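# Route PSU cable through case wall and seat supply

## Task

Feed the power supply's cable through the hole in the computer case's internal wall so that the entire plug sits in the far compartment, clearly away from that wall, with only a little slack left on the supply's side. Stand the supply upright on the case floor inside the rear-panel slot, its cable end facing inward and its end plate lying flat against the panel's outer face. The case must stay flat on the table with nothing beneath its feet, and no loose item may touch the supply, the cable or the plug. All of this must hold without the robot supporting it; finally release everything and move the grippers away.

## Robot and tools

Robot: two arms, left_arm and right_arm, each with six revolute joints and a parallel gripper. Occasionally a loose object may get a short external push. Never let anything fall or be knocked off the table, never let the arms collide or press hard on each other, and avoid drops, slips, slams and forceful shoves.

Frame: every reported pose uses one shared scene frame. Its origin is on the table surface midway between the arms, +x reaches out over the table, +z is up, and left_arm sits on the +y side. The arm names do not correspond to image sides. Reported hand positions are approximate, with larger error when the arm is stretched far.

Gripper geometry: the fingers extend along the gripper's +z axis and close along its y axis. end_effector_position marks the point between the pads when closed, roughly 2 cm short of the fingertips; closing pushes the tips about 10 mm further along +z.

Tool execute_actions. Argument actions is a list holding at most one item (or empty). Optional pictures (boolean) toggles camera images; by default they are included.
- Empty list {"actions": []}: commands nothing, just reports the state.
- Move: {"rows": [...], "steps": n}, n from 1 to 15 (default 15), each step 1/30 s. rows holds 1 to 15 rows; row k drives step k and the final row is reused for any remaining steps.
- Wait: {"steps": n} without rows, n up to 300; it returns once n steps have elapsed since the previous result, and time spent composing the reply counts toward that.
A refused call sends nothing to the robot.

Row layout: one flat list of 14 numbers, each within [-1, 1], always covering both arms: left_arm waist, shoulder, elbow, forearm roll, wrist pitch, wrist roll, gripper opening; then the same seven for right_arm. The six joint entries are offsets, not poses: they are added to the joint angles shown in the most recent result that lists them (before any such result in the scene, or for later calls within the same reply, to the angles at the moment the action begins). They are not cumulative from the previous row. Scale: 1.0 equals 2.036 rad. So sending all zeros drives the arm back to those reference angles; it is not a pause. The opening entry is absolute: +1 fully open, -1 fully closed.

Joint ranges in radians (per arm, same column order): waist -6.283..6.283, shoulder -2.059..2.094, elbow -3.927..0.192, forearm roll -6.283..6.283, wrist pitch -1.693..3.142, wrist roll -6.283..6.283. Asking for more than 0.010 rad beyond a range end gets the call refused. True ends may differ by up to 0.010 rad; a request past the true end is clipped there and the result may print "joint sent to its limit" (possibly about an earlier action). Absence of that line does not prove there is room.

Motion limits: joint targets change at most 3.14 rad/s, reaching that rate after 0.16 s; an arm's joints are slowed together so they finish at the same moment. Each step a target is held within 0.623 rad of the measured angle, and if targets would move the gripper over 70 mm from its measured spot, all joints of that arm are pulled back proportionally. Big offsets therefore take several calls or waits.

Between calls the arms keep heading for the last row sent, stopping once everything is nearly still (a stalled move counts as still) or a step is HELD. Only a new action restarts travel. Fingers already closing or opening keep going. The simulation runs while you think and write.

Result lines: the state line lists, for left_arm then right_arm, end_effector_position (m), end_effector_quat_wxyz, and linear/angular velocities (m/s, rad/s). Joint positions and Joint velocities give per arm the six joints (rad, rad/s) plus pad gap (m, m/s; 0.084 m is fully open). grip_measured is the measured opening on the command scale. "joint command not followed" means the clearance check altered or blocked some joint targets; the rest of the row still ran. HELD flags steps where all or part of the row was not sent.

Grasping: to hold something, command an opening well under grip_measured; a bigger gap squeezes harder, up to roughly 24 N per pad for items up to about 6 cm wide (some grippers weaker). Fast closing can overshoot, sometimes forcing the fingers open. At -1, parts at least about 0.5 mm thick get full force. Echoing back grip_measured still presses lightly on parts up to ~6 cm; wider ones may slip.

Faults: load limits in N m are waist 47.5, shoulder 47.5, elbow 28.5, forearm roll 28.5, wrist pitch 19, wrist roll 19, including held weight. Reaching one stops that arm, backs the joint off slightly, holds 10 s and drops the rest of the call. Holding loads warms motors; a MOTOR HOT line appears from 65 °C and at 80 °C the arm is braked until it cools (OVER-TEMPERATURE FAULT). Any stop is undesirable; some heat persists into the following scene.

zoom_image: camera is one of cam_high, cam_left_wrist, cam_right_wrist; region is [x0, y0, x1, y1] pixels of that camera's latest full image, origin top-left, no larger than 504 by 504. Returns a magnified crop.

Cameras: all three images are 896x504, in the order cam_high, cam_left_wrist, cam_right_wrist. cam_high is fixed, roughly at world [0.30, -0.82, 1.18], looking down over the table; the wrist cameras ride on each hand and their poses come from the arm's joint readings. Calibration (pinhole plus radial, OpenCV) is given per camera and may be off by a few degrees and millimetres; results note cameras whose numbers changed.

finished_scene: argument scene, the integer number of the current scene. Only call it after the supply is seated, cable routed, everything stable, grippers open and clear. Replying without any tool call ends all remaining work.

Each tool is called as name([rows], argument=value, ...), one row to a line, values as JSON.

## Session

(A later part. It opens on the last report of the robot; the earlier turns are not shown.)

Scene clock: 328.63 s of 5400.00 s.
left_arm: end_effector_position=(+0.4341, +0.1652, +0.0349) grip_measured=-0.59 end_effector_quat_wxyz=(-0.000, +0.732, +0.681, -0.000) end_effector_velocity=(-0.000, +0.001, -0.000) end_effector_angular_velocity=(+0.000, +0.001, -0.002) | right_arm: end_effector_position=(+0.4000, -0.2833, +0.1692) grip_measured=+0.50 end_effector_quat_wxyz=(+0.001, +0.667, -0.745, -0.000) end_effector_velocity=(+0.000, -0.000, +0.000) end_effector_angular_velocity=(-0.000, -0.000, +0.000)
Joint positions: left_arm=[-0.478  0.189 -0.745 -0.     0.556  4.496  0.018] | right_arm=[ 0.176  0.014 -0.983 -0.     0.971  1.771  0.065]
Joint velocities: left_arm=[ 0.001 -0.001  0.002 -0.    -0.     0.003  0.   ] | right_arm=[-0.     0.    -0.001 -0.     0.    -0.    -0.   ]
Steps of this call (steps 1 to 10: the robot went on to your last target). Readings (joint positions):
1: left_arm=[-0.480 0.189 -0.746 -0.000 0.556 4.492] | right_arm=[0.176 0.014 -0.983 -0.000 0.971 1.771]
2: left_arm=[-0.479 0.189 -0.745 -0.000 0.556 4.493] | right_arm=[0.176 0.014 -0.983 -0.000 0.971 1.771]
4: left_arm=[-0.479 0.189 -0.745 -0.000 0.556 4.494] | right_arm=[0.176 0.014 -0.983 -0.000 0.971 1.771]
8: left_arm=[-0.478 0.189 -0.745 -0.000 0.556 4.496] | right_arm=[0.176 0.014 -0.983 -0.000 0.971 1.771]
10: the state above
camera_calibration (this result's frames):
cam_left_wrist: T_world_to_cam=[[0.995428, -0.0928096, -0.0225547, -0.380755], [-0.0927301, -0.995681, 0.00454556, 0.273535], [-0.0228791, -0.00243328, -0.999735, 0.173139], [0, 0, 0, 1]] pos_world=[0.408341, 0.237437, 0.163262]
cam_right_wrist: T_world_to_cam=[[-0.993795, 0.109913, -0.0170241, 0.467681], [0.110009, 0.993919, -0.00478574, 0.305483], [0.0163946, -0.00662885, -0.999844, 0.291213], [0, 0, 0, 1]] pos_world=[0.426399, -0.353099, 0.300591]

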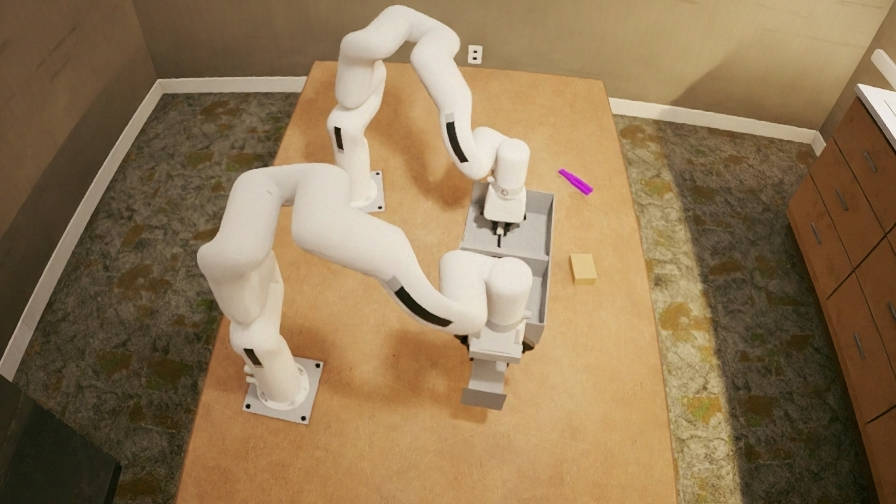

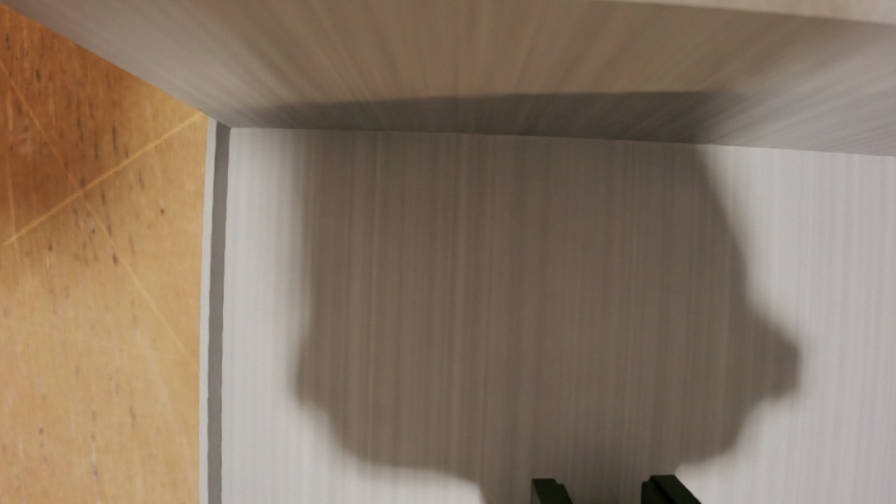

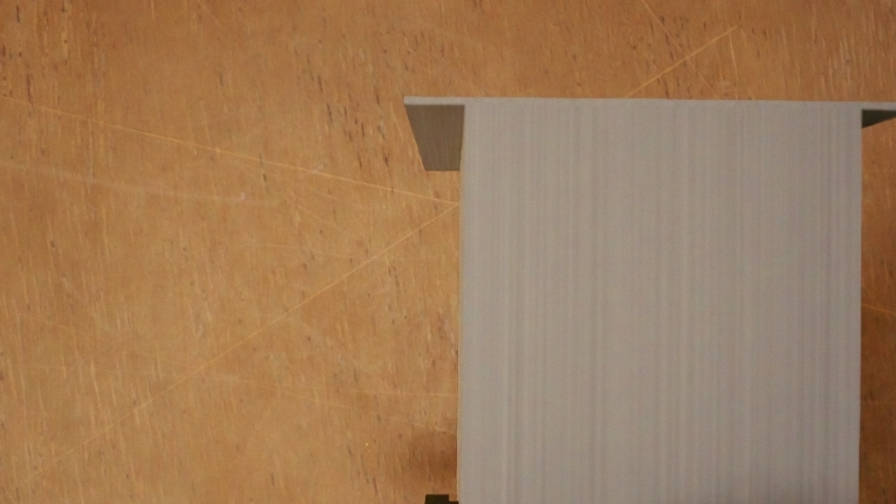

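execute_actions([
  {"rows": [[0,0,0,0,0,0,-1, 0.0161,0.007,-0.0087,0,0.0015,0.0161,-0.3],[0,0,0,0,0,0,-1, 0.0321,0.0141,-0.0174,0,0.003,0.0321,-0.3],[0.0076,-0.027,-0.0033,0,0.0302,0.0076,-1, 0.0482,0.0211,-0.0262,0,0.0044,0.0482,-0.3],[0.0153,-0.0539,-0.0066,0,0.0605,0.0151,-1, 0.0642,0.0282,-0.0349,0,0.0059,0.0642,-0.3],[0.0229,-0.0809,-0.0098,0,0.0907,0.0227,-1, 0.0803,0.0352,-0.0436,0,0.0074,0.0803,-0.3],[0.0306,-0.1078,-0.0131,0,0.121,0.0302,-1, 0.0803,0.0352,-0.0436,0,0.0074,0.0803,-0.3],[0.0382,-0.1348,-0.0164,0,0.1512,0.0378,-1, 0.0803,0.0352,-0.0436,0,0.0074,0.0803,-0.3]], "steps": 15},
], pictures=false)

execute_actions([
  {"steps": 18},
])

Scene clock: 334.77 s of 5400.00 s.
left_arm: end_effector_position=(+0.4332, +0.1971, +0.1339) grip_measured=-0.59 end_effector_quat_wxyz=(+0.003, +0.731, +0.682, +0.002) end_effector_velocity=(-0.036, +0.033, +0.065) end_effector_angular_velocity=(+0.015, +0.069, -0.007) | right_arm: end_effector_position=(+0.4090, -0.2060, +0.1699) grip_measured=+0.50 end_effector_quat_wxyz=(+0.000, +0.667, -0.745, +0.000) end_effector_velocity=(+0.002, +0.014, +0.001) end_effector_angular_velocity=(-0.001, -0.002, -0.017)
Joint positions: left_arm=[-0.405 -0.067 -0.778 -0.     0.838  4.566  0.018] | right_arm=[ 0.335  0.083 -1.069 -0.     0.986  1.93   0.065]
Joint velocities: left_arm=[ 0.059 -0.208  0.001 -0.     0.277  0.066 -0.   ] | right_arm=[ 0.028  0.016 -0.022 -0.001  0.004  0.046 -0.   ]
Steps of this call (steps 1 to 15: the robot went on to your last target; steps 16 to 90: nothing new was sent; then 2.63 s passed at rest; steps 91 to 105: all 15 steps of this action). Readings (joint positions):
91: left_arm=[-0.477 0.188 -0.744 -0.000 0.556 4.496] | right_arm=[0.176 0.014 -0.983 -0.000 0.971 1.772]
92: left_arm=[-0.477 0.188 -0.745 -0.000 0.556 4.496] | right_arm=[0.178 0.015 -0.985 -0.001 0.972 1.775]
94: left_arm=[-0.476 0.186 -0.745 -0.000 0.561 4.498] | right_arm=[0.201 0.025 -0.997 -0.001 0.974 1.800]
98: left_arm=[-0.451 0.096 -0.754 -0.000 0.663 4.523] | right_arm=[0.292 0.064 -1.046 -0.000 0.981 1.885]
105: the state above

Scene clock: 335.37 s of 5400.00 s.
left_arm: end_effector_position=(+0.4297, +0.2002, +0.1399) grip_measured=-0.59 end_effector_quat_wxyz=(-0.000, +0.732, +0.682, -0.000) end_effector_velocity=(+0.000, +0.001, +0.001) end_effector_angular_velocity=(-0.000, -0.001, +0.003) | right_arm: end_effector_position=(+0.4093, -0.2038, +0.1702) grip_measured=+0.50 end_effector_quat_wxyz=(-0.000, +0.667, -0.745, +0.000) end_effector_velocity=(-0.000, +0.000, +0.000) end_effector_angular_velocity=(-0.000, +0.000, +0.002)
Joint positions: left_arm=[-0.4   -0.086 -0.778 -0.     0.864  4.573  0.018] | right_arm=[ 0.339  0.085 -1.072 -0.     0.986  1.935  0.065]
Joint velocities: left_arm=[ 0.002 -0.002 -0.    -0.     0.    -0.001  0.   ] | right_arm=[ 0.001 -0.     0.    -0.     0.    -0.001  0.   ]
Steps of this call (steps 1 to 18: the robot went on to your last target). Readings (joint positions):
1: left_arm=[-0.404 -0.072 -0.777 -0.000 0.846 4.568] | right_arm=[0.336 0.084 -1.070 -0.001 0.986 1.932]
2: left_arm=[-0.403 -0.076 -0.777 -0.000 0.851 4.570] | right_arm=[0.337 0.084 -1.070 -0.001 0.986 1.933]
4: left_arm=[-0.402 -0.080 -0.776 -0.000 0.858 4.571] | right_arm=[0.337 0.085 -1.071 -0.000 0.986 1.934]
8: left_arm=[-0.401 -0.083 -0.777 -0.000 0.862 4.572] | right_arm=[0.339 0.085 -1.071 -0.000 0.986 1.934]
18: the state above
camera_calibration (this result's frames):
cam_left_wrist: T_world_to_cam=[[0.995488, -0.0920896, -0.0228708, -0.370901], [-0.0920086, -0.995748, 0.0045697, 0.307126], [-0.0231943, -0.00244477, -0.999728, 0.278151], [0, 0, 0, 1]] pos_world=[0.403937, 0.272344, 0.268189]
cam_right_wrist: T_world_to_cam=[[-0.993749, 0.109997, -0.0190486, 0.468516], [0.110097, 0.993911, -0.00431809, 0.225269], [0.0184576, -0.0063883, -0.999809, 0.291705], [0, 0, 0, 1]] pos_world=[0.435402, -0.273569, 0.301547]

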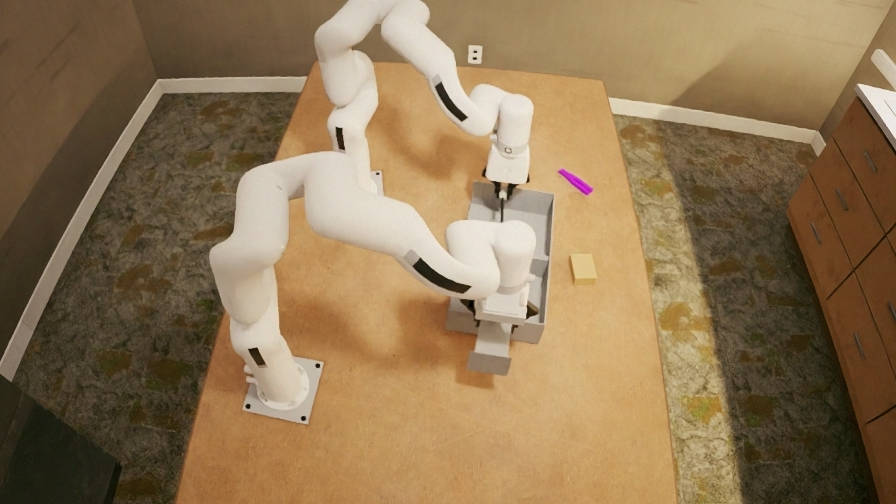

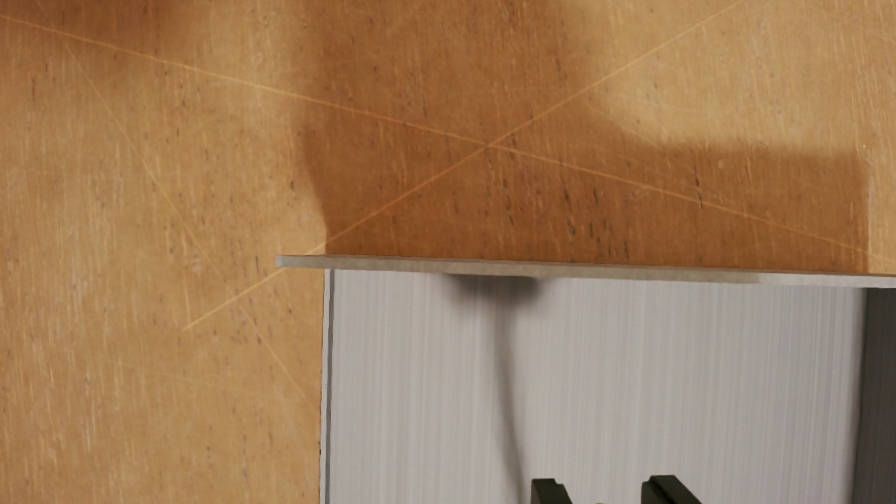

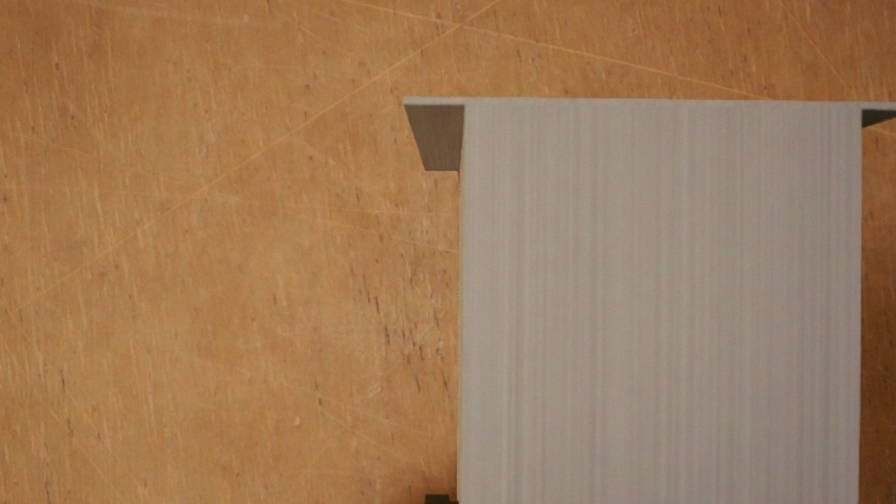

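execute_actions([
  {"rows": [[0,0,0,0,0,0,-1, 0.0176,0.0141,-0.0182,0,0.0041,0.0175,-0.3],[0,0,0,0,0,0,-1, 0.0352,0.0283,-0.0364,0,0.0083,0.035,-0.3],[0.0237,0.0004,-0.0004,0,0,0.0238,-1, 0.0527,0.0424,-0.0546,0,0.0124,0.0524,-0.3],[0.0475,0.0008,-0.0008,0,0,0.0475,-1, 0.0703,0.0566,-0.0728,0,0.0166,0.0699,-0.3],[0.0712,0.0011,-0.0012,0,0,0.0713,-1, 0.0879,0.0707,-0.091,0,0.0207,0.0874,-0.3],[0.095,0.0015,-0.0016,0,0,0.095,-1, 0.0879,0.0707,-0.091,0,0.0207,0.0874,-0.3],[0.1187,0.0019,-0.002,0,0,0.1188,-1, 0.0879,0.0707,-0.091,0,0.0207,0.0874,-0.3]], "steps": 15},
], pictures=false)

execute_actions([
  {"steps": 18},
])

Scene clock: 343.37 s of 5400.00 s.
left_arm: end_effector_position=(+0.4400, +0.2941, +0.1399) grip_measured=-0.59 end_effector_quat_wxyz=(+0.000, +0.731, +0.682, -0.000) end_effector_velocity=(-0.001, +0.058, -0.001) end_effector_angular_velocity=(-0.001, +0.003, -0.027) | right_arm: end_effector_position=(+0.4199, -0.1074, +0.1696) grip_measured=+0.50 end_effector_quat_wxyz=(+0.001, +0.668, -0.744, +0.000) end_effector_velocity=(+0.004, +0.019, +0.001) end_effector_angular_velocity=(-0.003, -0.002, -0.024)
Joint positions: left_arm=[-0.172 -0.082 -0.782 -0.     0.864  4.799  0.018] | right_arm=[ 0.513  0.225 -1.251 -0.     1.027  2.107  0.065]
Joint velocities: left_arm=[ 0.141  0.004 -0.001 -0.001  0.     0.168  0.   ] | right_arm=[ 0.031  0.037 -0.054 -0.004  0.016  0.057  0.   ]
Steps of this call (steps 1 to 15: the robot went on to your last target; steps 16 to 90: nothing new was sent; then 4.50 s passed at rest; steps 91 to 105: all 15 steps of this action). Readings (joint positions):
91: left_arm=[-0.400 -0.086 -0.778 -0.000 0.864 4.573] | right_arm=[0.339 0.085 -1.072 -0.000 0.986 1.935]
92: left_arm=[-0.400 -0.086 -0.778 -0.000 0.864 4.573] | right_arm=[0.342 0.088 -1.075 -0.001 0.987 1.939]
94: left_arm=[-0.397 -0.086 -0.778 -0.000 0.864 4.577] | right_arm=[0.365 0.108 -1.101 -0.001 0.994 1.965]
98: left_arm=[-0.309 -0.084 -0.780 -0.000 0.864 4.665] | right_arm=[0.458 0.180 -1.194 -0.000 1.013 2.051]
105: the state above

Scene clock: 343.97 s of 5400.00 s.
left_arm: end_effector_position=(+0.4399, +0.2999, +0.1398) grip_measured=-0.59 end_effector_quat_wxyz=(-0.000, +0.732, +0.682, -0.000) end_effector_velocity=(-0.000, +0.000, -0.000) end_effector_angular_velocity=(-0.000, +0.000, +0.002) | right_arm: end_effector_position=(+0.4201, -0.1043, +0.1698) grip_measured=+0.50 end_effector_quat_wxyz=(+0.000, +0.668, -0.745, +0.000) end_effector_velocity=(-0.001, +0.000, -0.001) end_effector_angular_velocity=(-0.001, +0.001, -0.001)
Joint positions: left_arm=[-0.158 -0.082 -0.782 -0.     0.864  4.814  0.018] | right_arm=[ 0.518  0.229 -1.257 -0.     1.028  2.113  0.065]
Joint velocities: left_arm=[ 0.001 -0.     0.    -0.    -0.    -0.001  0.   ] | right_arm=[ 0.001  0.001  0.001 -0.    -0.     0.002 -0.   ]
Steps of this call (steps 1 to 18: the robot went on to your last target). Readings (joint positions):
1: left_arm=[-0.168 -0.082 -0.782 -0.000 0.864 4.803] | right_arm=[0.514 0.226 -1.253 -0.001 1.027 2.109]
2: left_arm=[-0.166 -0.082 -0.782 -0.000 0.864 4.807] | right_arm=[0.515 0.227 -1.254 -0.001 1.028 2.110]
4: left_arm=[-0.163 -0.082 -0.782 -0.000 0.864 4.810] | right_arm=[0.516 0.228 -1.255 -0.001 1.028 2.111]
8: left_arm=[-0.160 -0.082 -0.782 -0.000 0.864 4.813] | right_arm=[0.517 0.229 -1.256 -0.000 1.028 2.112]
18: the state above
camera_calibration (this result's frames):
cam_left_wrist: T_world_to_cam=[[0.995463, -0.0924235, -0.0226299, -0.371767], [-0.092341, -0.995717, 0.00466763, 0.407488], [-0.0229643, -0.00255679, -0.999733, 0.278529], [0, 0, 0, 1]] pos_world=[0.414104, 0.372094, 0.268139]
cam_right_wrist: T_world_to_cam=[[-0.993861, 0.109099, -0.0183982, 0.468186], [0.109202, 0.994009, -0.00466242, 0.125687], [0.0177793, -0.00664292, -0.99982, 0.292026], [0, 0, 0, 1]] pos_world=[0.446394, -0.174073, 0.301173]

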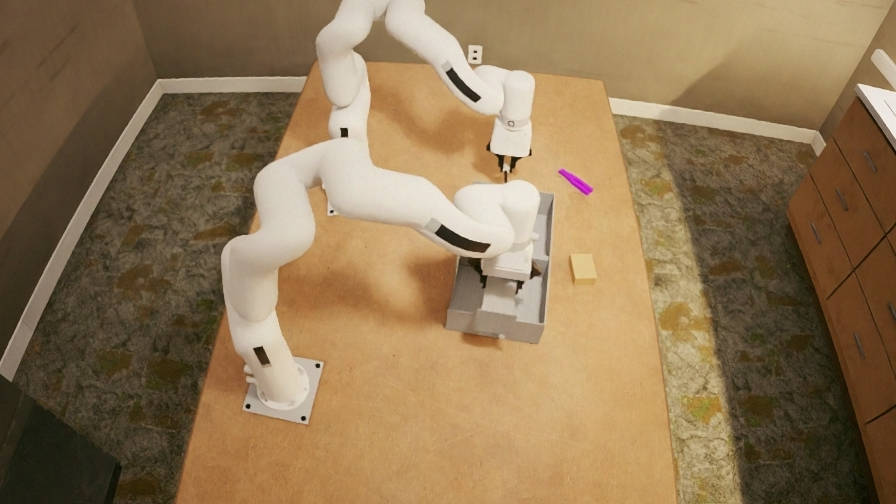

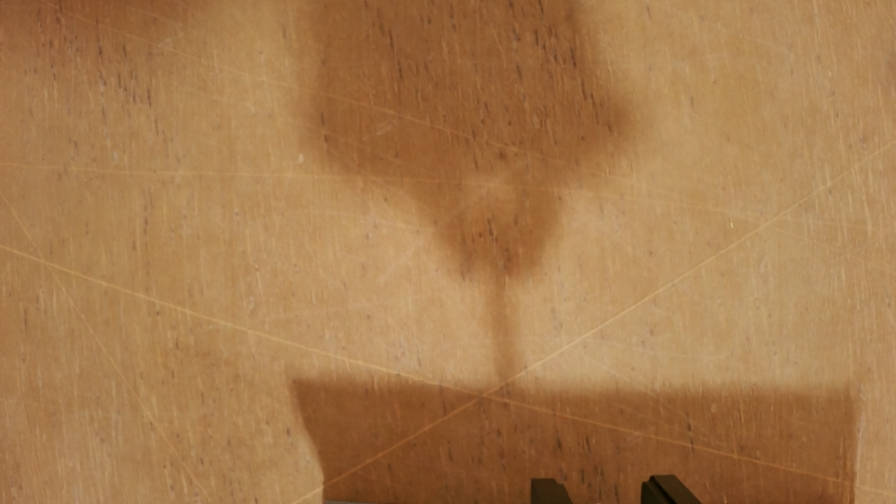

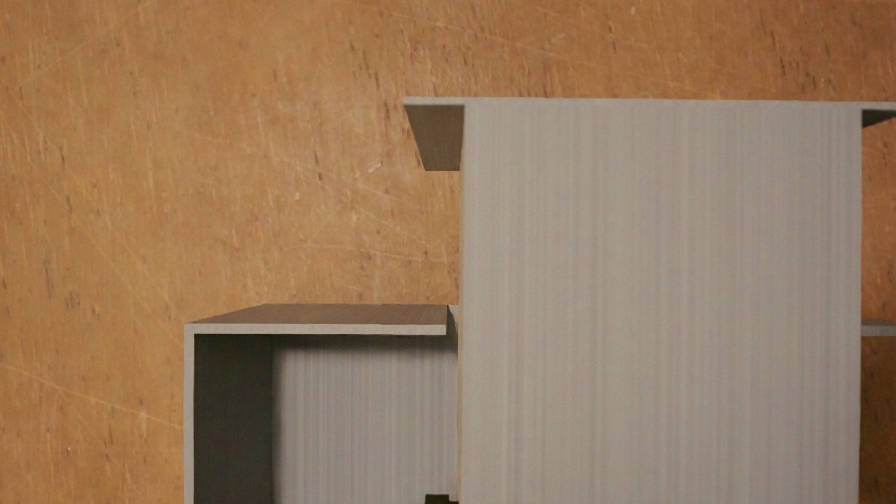

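execute_actions([
  {"rows": [[0,0,0,0,0,0,-1, -0.001,0.0028,-0.004,0,0.0012,-0.001,-0.3]], "steps": 12},
], pictures=false)

execute_actions([
  {"rows": [[0,0,0,0,0,0,-1, 0,0.0063,0.0063,0,-0.0126,0,-0.3],[0,0,0,0,0,0,-1, 0,0.0127,0.0125,0,-0.0252,0,-0.3],[0,0,0,0,0,0,-1, 0,0.019,0.0188,0,-0.0379,0,-0.3],[0.006,0,0,0,0,0.006,-1, 0,0.0254,0.025,0,-0.0505,0,-0.3],[0.012,0,0,0,0,0.012,-1, 0,0.0317,0.0313,0,-0.0631,0,-0.3]], "steps": 15},
], pictures=false)

execute_actions([
  {"steps": 12},
])

Scene clock: 352.57 s of 5400.00 s.
left_arm: end_effector_position=(+0.4399, +0.2999, +0.1398) grip_measured=-0.59 end_effector_quat_wxyz=(-0.000, +0.732, +0.682, -0.000) end_effector_velocity=(+0.000, +0.000, +0.000) end_effector_angular_velocity=(-0.000, -0.001, +0.002) | right_arm: end_effector_position=(+0.4221, -0.1045, +0.1699) grip_measured=+0.50 end_effector_quat_wxyz=(+0.000, +0.668, -0.745, +0.000) end_effector_velocity=(+0.000, -0.000, -0.000) end_effector_angular_velocity=(-0.000, +0.001, +0.000)
Joint positions: left_arm=[-0.158 -0.082 -0.782 -0.     0.864  4.814  0.018] | right_arm=[ 0.516  0.235 -1.265 -0.     1.031  2.111  0.065]
Joint velocities: left_arm=[ 0.    -0.    -0.    -0.     0.    -0.002  0.   ] | right_arm=[-0.     0.001 -0.002  0.     0.001 -0.001  0.   ]
MOTOR HOT: a motor of the right arm reached 65 °C. Now the hottest motor of the right arm, joint 3 (elbow), reports 66 °C. The temperature limit of the motors' drives, at which the controller stops that arm, is 80 °C. To cool a motor, set the load down, stop pushing, or move to a pose that needs little force.
Steps of this call (steps 1 to 15: the robot went on to your last target; steps 16 to 90: nothing new was sent; then 5.20 s passed at rest; steps 91 to 102: all 12 steps of this action). Readings (joint positions):
91: left_arm=[-0.158 -0.082 -0.782 -0.000 0.864 4.815] | right_arm=[0.518 0.229 -1.257 -0.000 1.028 2.113]
92: left_arm=[-0.158 -0.082 -0.782 -0.000 0.864 4.815] | right_arm=[0.518 0.230 -1.258 -0.000 1.029 2.112]
94: left_arm=[-0.158 -0.082 -0.782 -0.000 0.864 4.815] | right_arm=[0.517 0.232 -1.261 -0.000 1.030 2.112]
98: left_arm=[-0.158 -0.082 -0.782 -0.000 0.864 4.814] | right_arm=[0.516 0.234 -1.264 -0.000 1.030 2.111]
102: the state above

Scene clock: 353.07 s of 5400.00 s.
left_arm: end_effector_position=(+0.4395, +0.3097, +0.1398) grip_measured=-0.59 end_effector_quat_wxyz=(-0.000, +0.732, +0.682, -0.000) end_effector_velocity=(-0.000, +0.003, +0.000) end_effector_angular_velocity=(-0.000, +0.000, -0.000) | right_arm: end_effector_position=(+0.4220, -0.1044, +0.1211) grip_measured=+0.50 end_effector_quat_wxyz=(+0.000, +0.668, -0.745, -0.000) end_effector_velocity=(+0.000, +0.002, -0.008) end_effector_angular_velocity=(+0.004, -0.006, +0.002)
Joint positions: left_arm=[-0.135 -0.082 -0.782 -0.     0.864  4.838  0.018] | right_arm=[ 0.516  0.298 -1.202 -0.     0.906  2.111  0.065]
Joint velocities: left_arm=[ 0.007 -0.     0.    -0.     0.     0.008 -0.   ] | right_arm=[ 0.003  0.01   0.013  0.001 -0.03   0.     0.   ]
MOTOR HOT: still on. Now the hottest motor of the right arm, joint 3 (elbow), reports 66 °C; a drive's own limit is 80 °C.
Steps of this call (steps 1 to 15: all 15 steps of this action). Readings (joint positions):
1: left_arm=[-0.158 -0.082 -0.782 -0.000 0.864 4.814] | right_arm=[0.516 0.235 -1.265 -0.000 1.030 2.111]
2: left_arm=[-0.158 -0.082 -0.782 -0.000 0.864 4.814] | right_arm=[0.516 0.236 -1.264 -0.000 1.027 2.111]
4: left_arm=[-0.158 -0.082 -0.782 -0.000 0.864 4.815] | right_arm=[0.516 0.244 -1.256 -0.000 1.006 2.111]
8: left_arm=[-0.144 -0.082 -0.782 -0.000 0.864 4.829] | right_arm=[0.516 0.282 -1.218 -0.000 0.940 2.111]
15: the state above

Scene clock: 353.47 s of 5400.00 s.
left_arm: end_effector_position=(+0.4395, +0.3100, +0.1398) grip_measured=-0.59 end_effector_quat_wxyz=(-0.000, +0.732, +0.682, -0.000) end_effector_velocity=(-0.000, +0.000, -0.000) end_effector_angular_velocity=(-0.000, +0.001, -0.000) | right_arm: end_effector_position=(+0.4221, -0.1045, +0.1201) grip_measured=+0.50 end_effector_quat_wxyz=(+0.000, +0.668, -0.745, +0.000) end_effector_velocity=(-0.000, -0.000, -0.001) end_effector_angular_velocity=(-0.001, +0.001, +0.002)
Joint positions: left_arm=[-0.134 -0.082 -0.782 -0.     0.864  4.839  0.018] | right_arm=[ 0.516  0.299 -1.201 -0.     0.902  2.111  0.065]
Joint velocities: left_arm=[ 0.001 -0.     0.    -0.     0.     0.001 -0.   ] | right_arm=[-0.     0.002  0.001 -0.001 -0.001 -0.002 -0.   ]
MOTOR HOT: still on. Now the hottest motor of the right arm, joint 3 (elbow), reports 66 °C; a drive's own limit is 80 °C.
Steps of this call (steps 1 to 12: the robot went on to your last target). Readings (joint positions):
1: left_arm=[-0.135 -0.082 -0.782 -0.000 0.864 4.838] | right_arm=[0.516 0.298 -1.202 -0.000 0.905 2.111]
2: left_arm=[-0.135 -0.082 -0.782 -0.000 0.864 4.838] | right_arm=[0.516 0.298 -1.202 -0.000 0.904 2.111]
4: left_arm=[-0.134 -0.082 -0.782 -0.000 0.864 4.839] | right_arm=[0.516 0.298 -1.201 -0.000 0.903 2.111]
8: left_arm=[-0.134 -0.082 -0.782 -0.000 0.864 4.839] | right_arm=[0.516 0.299 -1.201 -0.000 0.903 2.111]
12: the state above
camera_calibration (this result's frames):
cam_left_wrist: T_world_to_cam=[[0.99546, -0.0924503, -0.0226289, -0.370382], [-0.0923677, -0.995714, 0.00467495, 0.417566], [-0.0229642, -0.00256355, -0.999733, 0.278545], [0, 0, 0, 1]] pos_world=[0.413667, 0.382249, 0.268137]
cam_right_wrist: T_world_to_cam=[[-0.993863, 0.109048, -0.0185627, 0.469335], [0.109149, 0.994015, -0.0044974, 0.125393], [0.0179612, -0.0064959, -0.999818, 0.242233], [0, 0, 0, 1]] pos_world=[0.448418, -0.17425, 0.251465]

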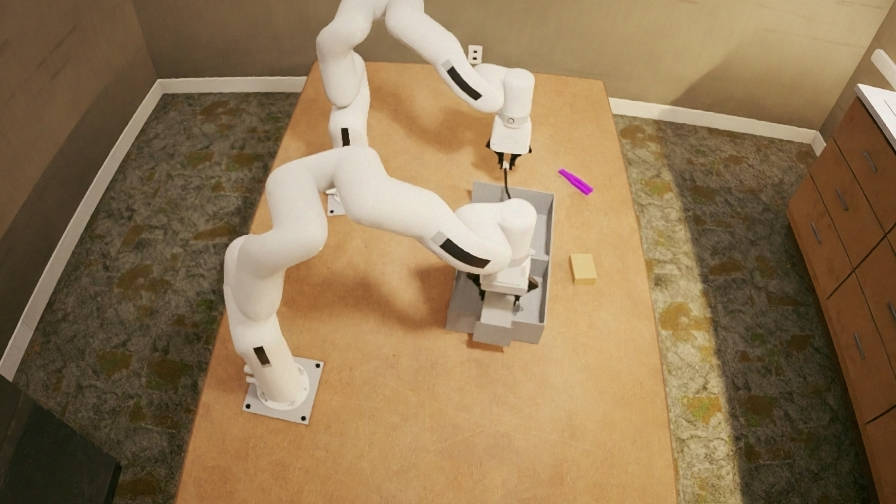

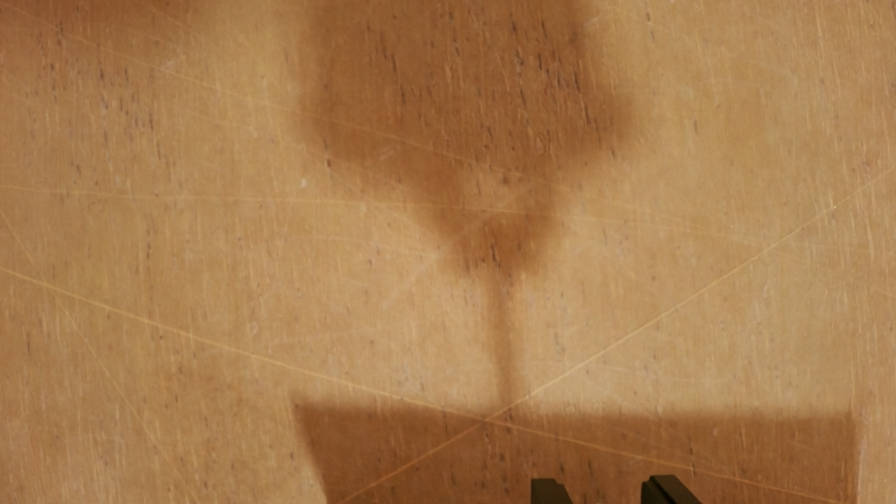

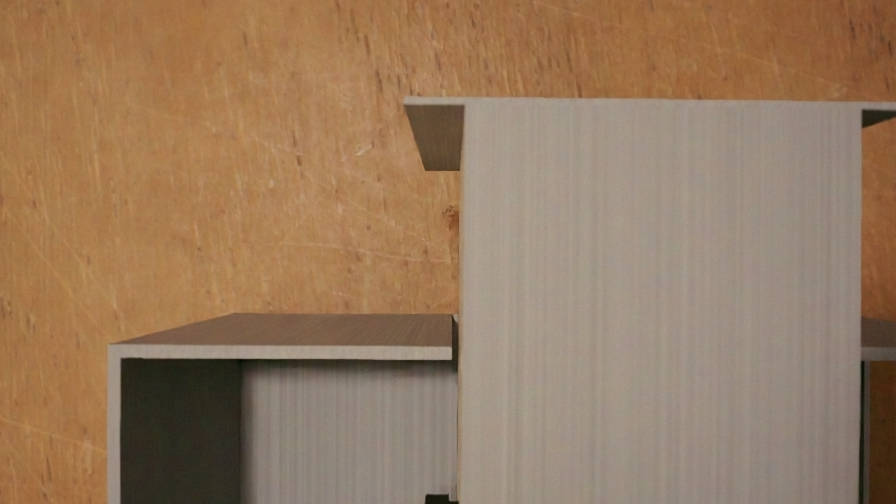

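execute_actions([
  {"rows": [[0.0155,0.0025,-0.0027,0,0.0003,0.0155,-1, 0,0,0,0,0,0,-0.3],[0.031,0.005,-0.0055,0,0.0005,0.031,-1, 0,0,0,0,0,0,-0.3],[0.0465,0.0074,-0.0082,0,0.0008,0.0466,-1, 0,0,0,0,0,0,-0.3]], "steps": 15},
], pictures=false)

execute_actions([
  {"rows": [[0,0,0,0,0,0,-1, 0,0.0077,0.0036,0,-0.0113,0,-0.3],[0,0,0,0,0,0,-1, 0,0.0153,0.0072,0,-0.0225,0,-0.3],[0,0,0,0,0,0,-1, 0,0.023,0.0109,0,-0.0338,0,-0.3],[0,0,0,0,0,0,-1, 0,0.0306,0.0145,0,-0.045,0,-0.3],[0,0,0,0,0,0,-1, 0,0.0345,0.0163,0,-0.0507,0,-0.3],[0,0,0,0,0,0,-1, 0,0.0345,0.0163,0,-0.0507,0,-0.3],[0,0,0,0,0,0,-1, 0,0.0383,0.0181,0,-0.0563,0,-0.3]], "steps": 15},
], pictures=false)

execute_actions([
  {"steps": 12},
])

Scene clock: 363.87 s of 5400.00 s.
left_arm: end_effector_position=(+0.4400, +0.3492, +0.1398) grip_measured=-0.59 end_effector_quat_wxyz=(-0.000, +0.732, +0.681, -0.000) end_effector_velocity=(-0.000, +0.005, +0.000) end_effector_angular_velocity=(+0.000, -0.001, -0.006) | right_arm: end_effector_position=(+0.4222, -0.1044, +0.1201) grip_measured=+0.50 end_effector_quat_wxyz=(+0.000, +0.668, -0.745, +0.000) end_effector_velocity=(+0.000, -0.000, -0.000) end_effector_angular_velocity=(-0.000, +0.000, -0.001)
Joint positions: left_arm=[-0.041 -0.067 -0.798 -0.     0.866  4.932  0.018] | right_arm=[ 0.516  0.299 -1.201 -0.     0.902  2.111  0.065]
Joint velocities: left_arm=[ 0.012  0.002 -0.002  0.    -0.     0.019 -0.   ] | right_arm=[-0.001  0.    -0.001 -0.     0.001  0.    -0.   ]
MOTOR HOT: still on. Now the hottest motor of the right arm, joint 3 (elbow), reports 66 °C; a drive's own limit is 80 °C.
Steps of this call (steps 1 to 15: the robot went on to your last target; steps 16 to 90: nothing new was sent; then 6.90 s passed at rest; steps 91 to 105: all 15 steps of this action). Readings (joint positions):
91: left_arm=[-0.134 -0.082 -0.782 -0.000 0.864 4.839] | right_arm=[0.516 0.299 -1.201 -0.000 0.902 2.111]
92: left_arm=[-0.131 -0.081 -0.782 -0.000 0.864 4.843] | right_arm=[0.516 0.299 -1.201 -0.000 0.902 2.111]
94: left_arm=[-0.109 -0.077 -0.787 -0.000 0.865 4.867] | right_arm=[0.516 0.299 -1.201 -0.000 0.902 2.111]
98: left_arm=[-0.055 -0.069 -0.796 -0.000 0.865 4.916] | right_arm=[0.516 0.299 -1.201 -0.000 0.902 2.111]
105: the state above

Scene clock: 364.37 s of 5400.00 s.
left_arm: end_effector_position=(+0.4400, +0.3491, +0.1398) grip_measured=-0.59 end_effector_quat_wxyz=(-0.000, +0.732, +0.681, -0.000) end_effector_velocity=(+0.000, +0.000, -0.000) end_effector_angular_velocity=(+0.000, -0.000, -0.001) | right_arm: end_effector_position=(+0.4221, -0.1043, +0.0747) grip_measured=+0.50 end_effector_quat_wxyz=(+0.000, +0.668, -0.745, -0.000) end_effector_velocity=(+0.000, +0.002, -0.009) end_effector_angular_velocity=(+0.004, -0.005, +0.002)
Joint positions: left_arm=[-0.041 -0.067 -0.798 -0.     0.866  4.932  0.018] | right_arm=[ 0.516  0.375 -1.165 -0.     0.791  2.111  0.065]
Joint velocities: left_arm=[ 0.    -0.     0.    -0.    -0.001  0.001  0.   ] | right_arm=[ 0.003  0.015  0.009  0.001 -0.03   0.     0.   ]
MOTOR HOT: still on. Now the hottest motor of the right arm, joint 3 (elbow), reports 66 °C; a drive's own limit is 80 °C.
Steps of this call (steps 1 to 15: all 15 steps of this action). Readings (joint positions):
1: left_arm=[-0.041 -0.067 -0.798 -0.000 0.866 4.933] | right_arm=[0.516 0.299 -1.201 -0.000 0.902 2.111]
2: left_arm=[-0.041 -0.067 -0.798 -0.000 0.866 4.933] | right_arm=[0.516 0.300 -1.201 -0.000 0.899 2.111]
4: left_arm=[-0.041 -0.067 -0.798 -0.000 0.866 4.932] | right_arm=[0.516 0.311 -1.197 -0.000 0.881 2.111]
8: left_arm=[-0.041 -0.067 -0.798 -0.000 0.866 4.932] | right_arm=[0.516 0.354 -1.174 -0.000 0.824 2.111]
15: the state above

Scene clock: 364.77 s of 5400.00 s.
left_arm: end_effector_position=(+0.4400, +0.3492, +0.1398) grip_measured=-0.59 end_effector_quat_wxyz=(-0.000, +0.732, +0.681, -0.000) end_effector_velocity=(-0.000, +0.000, +0.000) end_effector_angular_velocity=(+0.000, -0.000, -0.001) | right_arm: end_effector_position=(+0.4222, -0.1043, +0.0736) grip_measured=+0.50 end_effector_quat_wxyz=(+0.000, +0.668, -0.744, +0.000) end_effector_velocity=(+0.001, +0.000, +0.000) end_effector_angular_velocity=(+0.000, -0.002, -0.000)
Joint positions: left_arm=[-0.041 -0.067 -0.798 -0.     0.866  4.932  0.018] | right_arm=[ 0.516  0.377 -1.164 -0.     0.788  2.111  0.065]
Joint velocities: left_arm=[ 0.001 -0.     0.     0.    -0.     0.001 -0.   ] | right_arm=[-0.     0.001 -0.001 -0.001 -0.001  0.    -0.   ]
MOTOR HOT: still on. Now the hottest motor of the right arm, joint 3 (elbow), reports 66 °C; a drive's own limit is 80 °C.
Steps of this call (steps 1 to 12: the robot went on to your last target). Readings (joint positions):
1: left_arm=[-0.041 -0.067 -0.798 -0.000 0.866 4.932] | right_arm=[0.516 0.375 -1.165 -0.000 0.790 2.111]
2: left_arm=[-0.041 -0.067 -0.798 -0.000 0.866 4.932] | right_arm=[0.516 0.376 -1.165 -0.000 0.790 2.111]
4: left_arm=[-0.041 -0.067 -0.798 -0.000 0.866 4.932] | right_arm=[0.516 0.376 -1.165 -0.000 0.789 2.111]
8: left_arm=[-0.041 -0.067 -0.798 -0.000 0.866 4.932] | right_arm=[0.516 0.377 -1.164 -0.000 0.788 2.111]
12: the state above
camera_calibration (this result's frames):
cam_left_wrist: T_world_to_cam=[[0.995421, -0.0928377, -0.0227615, -0.367081], [-0.0927525, -0.995678, 0.0047751, 0.456713], [-0.0231064, -0.00264205, -0.99973, 0.27872], [0, 0, 0, 1]] pos_world=[0.414201, 0.421396, 0.268108]
cam_right_wrist: T_world_to_cam=[[-0.993876, 0.10895, -0.0184637, 0.468474], [0.109049, 0.994027, -0.00442704, 0.125076], [0.0178711, -0.00641338, -0.99982, 0.195792], [0, 0, 0, 1]] pos_world=[0.448466, -0.174113, 0.20496]

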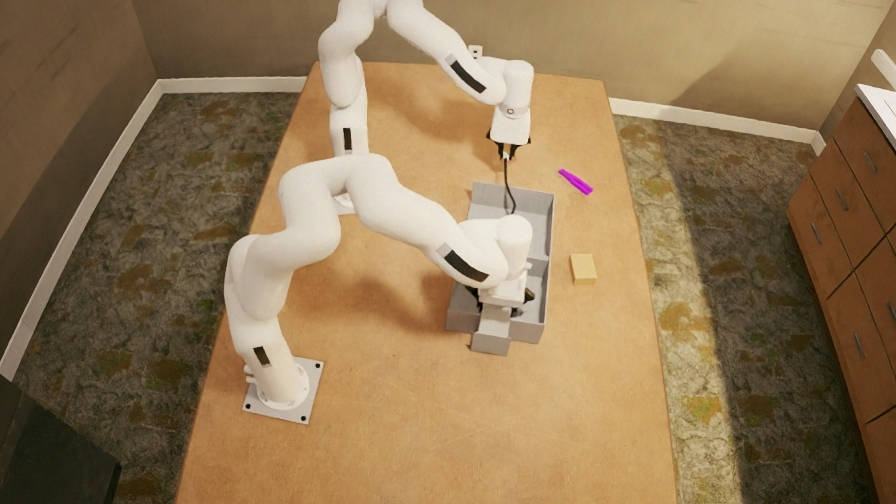

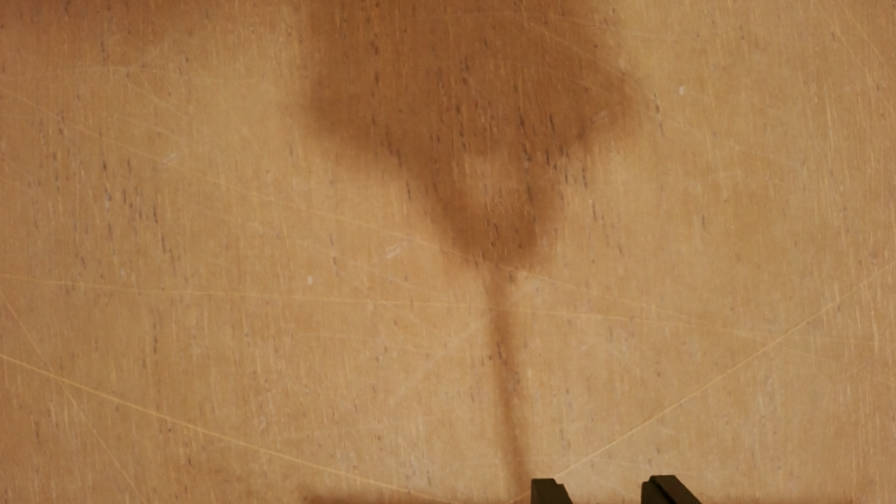

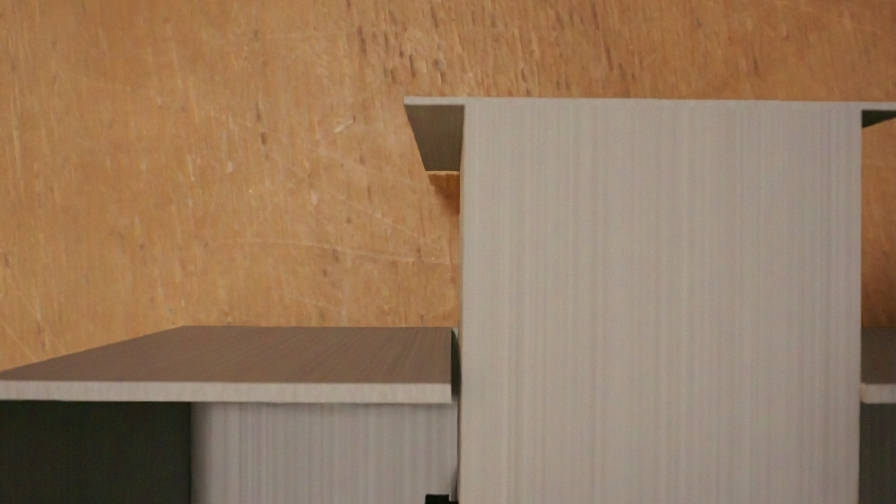

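execute_actions([
  {"rows": [[0.0071,-0.0002,-0.0037,0,0.0038,0.0072,-1, 0.0046,0.0045,-0.0068,0,0.0023,0.0046,-0.3],[0.0143,-0.0003,-0.0074,0,0.0076,0.0143,-1, 0.0092,0.0089,-0.0137,0,0.0045,0.0092,-0.3],[0.0214,-0.0005,-0.0111,0,0.0114,0.0215,-1, 0.0138,0.0134,-0.0205,0,0.0068,0.0138,-0.3],[0.0286,-0.0006,-0.0149,0,0.0152,0.0286,-1, 0.0184,0.0178,-0.0273,0,0.009,0.0184,-0.3],[0.0286,-0.0006,-0.0149,0,0.0152,0.0286,-1, 0.0184,0.0178,-0.0273,0,0.009,0.0184,-0.3],[0.0357,-0.0008,-0.0186,0,0.019,0.0358,-1, 0.0227,0.0226,-0.0348,0,0.0117,0.0227,-0.3],[0.0428,-0.0009,-0.0223,0,0.0228,0.0429,-1, 0.027,0.0274,-0.0423,0,0.0144,0.027,-0.3],[0.05,-0.001,-0.026,0,0.0266,0.05,-1, 0.0313,0.0322,-0.0497,0,0.017,0.0313,-0.3],[0.0571,-0.0012,-0.0297,0,0.0304,0.0572,-1, 0.0313,0.0322,-0.0497,0,0.017,0.0313,-0.3],[0.0571,-0.0012,-0.0297,0,0.0304,0.0572,-1, 0.0335,0.0346,-0.0535,0,0.0184,0.0335,-0.3],[0.0571,-0.0012,-0.0297,0,0.0304,0.0572,-1, 0.0335,0.0346,-0.0535,0,0.0184,0.0335,-0.3],[0.0571,-0.0012,-0.0297,0,0.0304,0.0572,-1, 0.0356,0.037,-0.0572,0,0.0197,0.0356,-0.3]], "steps": 15},
], pictures=false)

execute_actions([
  {"steps": 20},
])

Scene clock: 379.27 s of 5400.00 s.
left_arm: end_effector_position=(+0.4392, +0.3966, +0.1588) grip_measured=-0.59 end_effector_quat_wxyz=(+0.000, +0.732, +0.682, +0.000) end_effector_velocity=(-0.006, +0.028, +0.008) end_effector_angular_velocity=(-0.004, +0.014, -0.011) | right_arm: end_effector_position=(+0.4271, -0.0610, +0.0739) grip_measured=+0.50 end_effector_quat_wxyz=(-0.001, +0.668, -0.744, +0.000) end_effector_velocity=(+0.005, +0.037, +0.000) end_effector_angular_velocity=(-0.001, -0.001, -0.006)
Joint positions: left_arm=[ 0.068 -0.069 -0.855 -0.     0.924  5.041  0.018] | right_arm=[ 0.584  0.446 -1.271 -0.     0.824  2.177  0.065]
Joint velocities: left_arm=[ 0.067  0.002 -0.031 -0.     0.042  0.078 -0.   ] | right_arm=[ 0.055  0.066 -0.104 -0.002  0.037  0.062  0.   ]
MOTOR HOT: still on. Now the hottest motor of the right arm, joint 3 (elbow), reports 65 °C; a drive's own limit is 80 °C.
Steps of this call (steps 1 to 15: the robot went on to your last target; steps 16 to 90: nothing new was sent; then 11.00 s passed at rest; steps 91 to 105: all 15 steps of this action). Readings (joint positions):
91: left_arm=[-0.041 -0.067 -0.798 -0.000 0.866 4.932] | right_arm=[0.516 0.377 -1.164 -0.000 0.788 2.111]
92: left_arm=[-0.039 -0.067 -0.799 -0.000 0.867 4.935] | right_arm=[0.517 0.378 -1.166 -0.000 0.789 2.112]
94: left_arm=[-0.028 -0.067 -0.805 -0.000 0.874 4.947] | right_arm=[0.524 0.386 -1.178 -0.000 0.793 2.120]
98: left_arm=[0.012 -0.068 -0.826 -0.000 0.894 4.985] | right_arm=[0.551 0.410 -1.216 -0.000 0.805 2.144]
105: the state above

Scene clock: 379.93 s of 5400.00 s.
left_arm: end_effector_position=(+0.4388, +0.3994, +0.1598) grip_measured=-0.59 end_effector_quat_wxyz=(+0.000, +0.732, +0.681, +0.000) end_effector_velocity=(-0.000, +0.000, -0.000) end_effector_angular_velocity=(-0.000, +0.000, -0.000) | right_arm: end_effector_position=(+0.4273, -0.0589, +0.0733) grip_measured=+0.50 end_effector_quat_wxyz=(+0.001, +0.667, -0.745, +0.000) end_effector_velocity=(-0.000, +0.001, +0.000) end_effector_angular_velocity=(+0.001, -0.000, +0.002)
Joint positions: left_arm=[ 0.075 -0.069 -0.859 -0.     0.928  5.049  0.018] | right_arm=[ 0.587  0.452 -1.28  -0.001  0.829  2.183  0.065]
Joint velocities: left_arm=[ 0.    -0.     0.     0.     0.     0.001 -0.   ] | right_arm=[ 0.001  0.    -0.     0.001 -0.001 -0.001 -0.   ]
MOTOR HOT: still on. Now the hottest motor of the right arm, joint 3 (elbow), reports 65 °C; a drive's own limit is 80 °C.
Steps of this call (steps 1 to 15: the robot went on to your last target; steps 16 to 20: nothing new was sent). Readings (joint positions):
1: left_arm=[0.070 -0.069 -0.856 -0.000 0.925 5.043] | right_arm=[0.585 0.448 -1.274 -0.000 0.825 2.179]
2: left_arm=[0.071 -0.069 -0.857 -0.000 0.926 5.045] | right_arm=[0.586 0.449 -1.276 -0.000 0.826 2.180]
4: left_arm=[0.073 -0.069 -0.857 -0.000 0.927 5.047] | right_arm=[0.586 0.450 -1.278 -0.001 0.828 2.181]
8: left_arm=[0.074 -0.069 -0.858 -0.000 0.927 5.048] | right_arm=[0.587 0.451 -1.279 -0.001 0.829 2.182]
20: the state above
All arms were judged still, so your last target was given up. Only a new action makes them travel on or press farther. Fingers that are still opening or closing keep moving.
camera_calibration (this result's frames):
cam_left_wrist: T_world_to_cam=[[0.995418, -0.0930967, -0.021817, -0.360855], [-0.0930202, -0.995654, 0.00449784, 0.506708], [-0.022141, -0.0024478, -0.999752, 0.298332], [0, 0, 0, 1]] pos_world=[0.412941, 0.471642, 0.288106]
cam_right_wrist: T_world_to_cam=[[-0.993827, 0.109441, -0.018176, 0.468624], [0.109554, 0.993966, -0.00535407, 0.079165], [0.0174804, -0.00731227, -0.99982, 0.195842], [0, 0, 0, 1]] pos_world=[0.453635, -0.128542, 0.204749]

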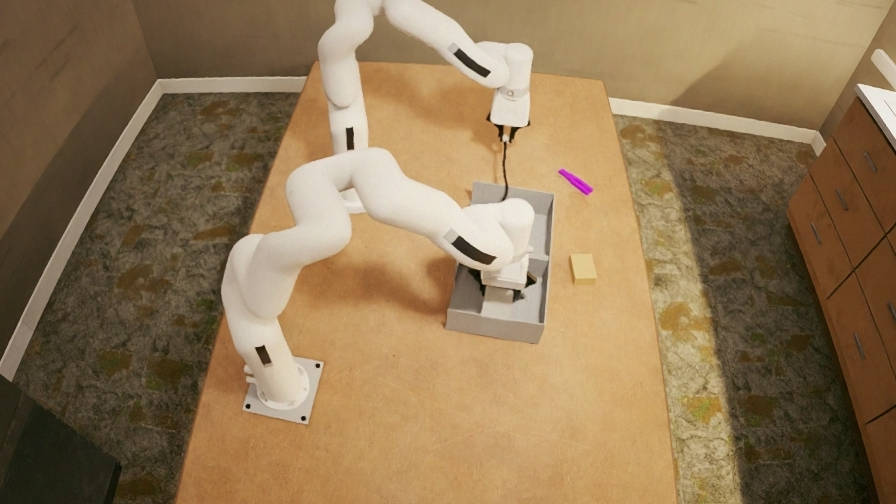

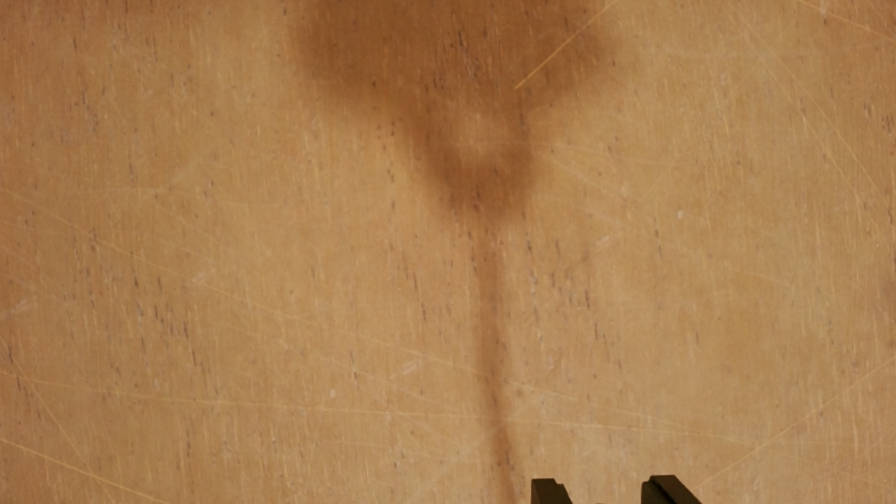

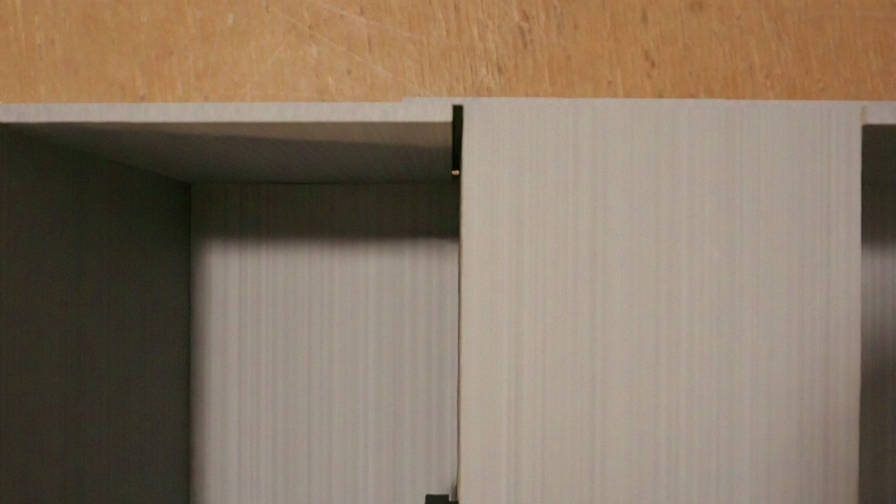

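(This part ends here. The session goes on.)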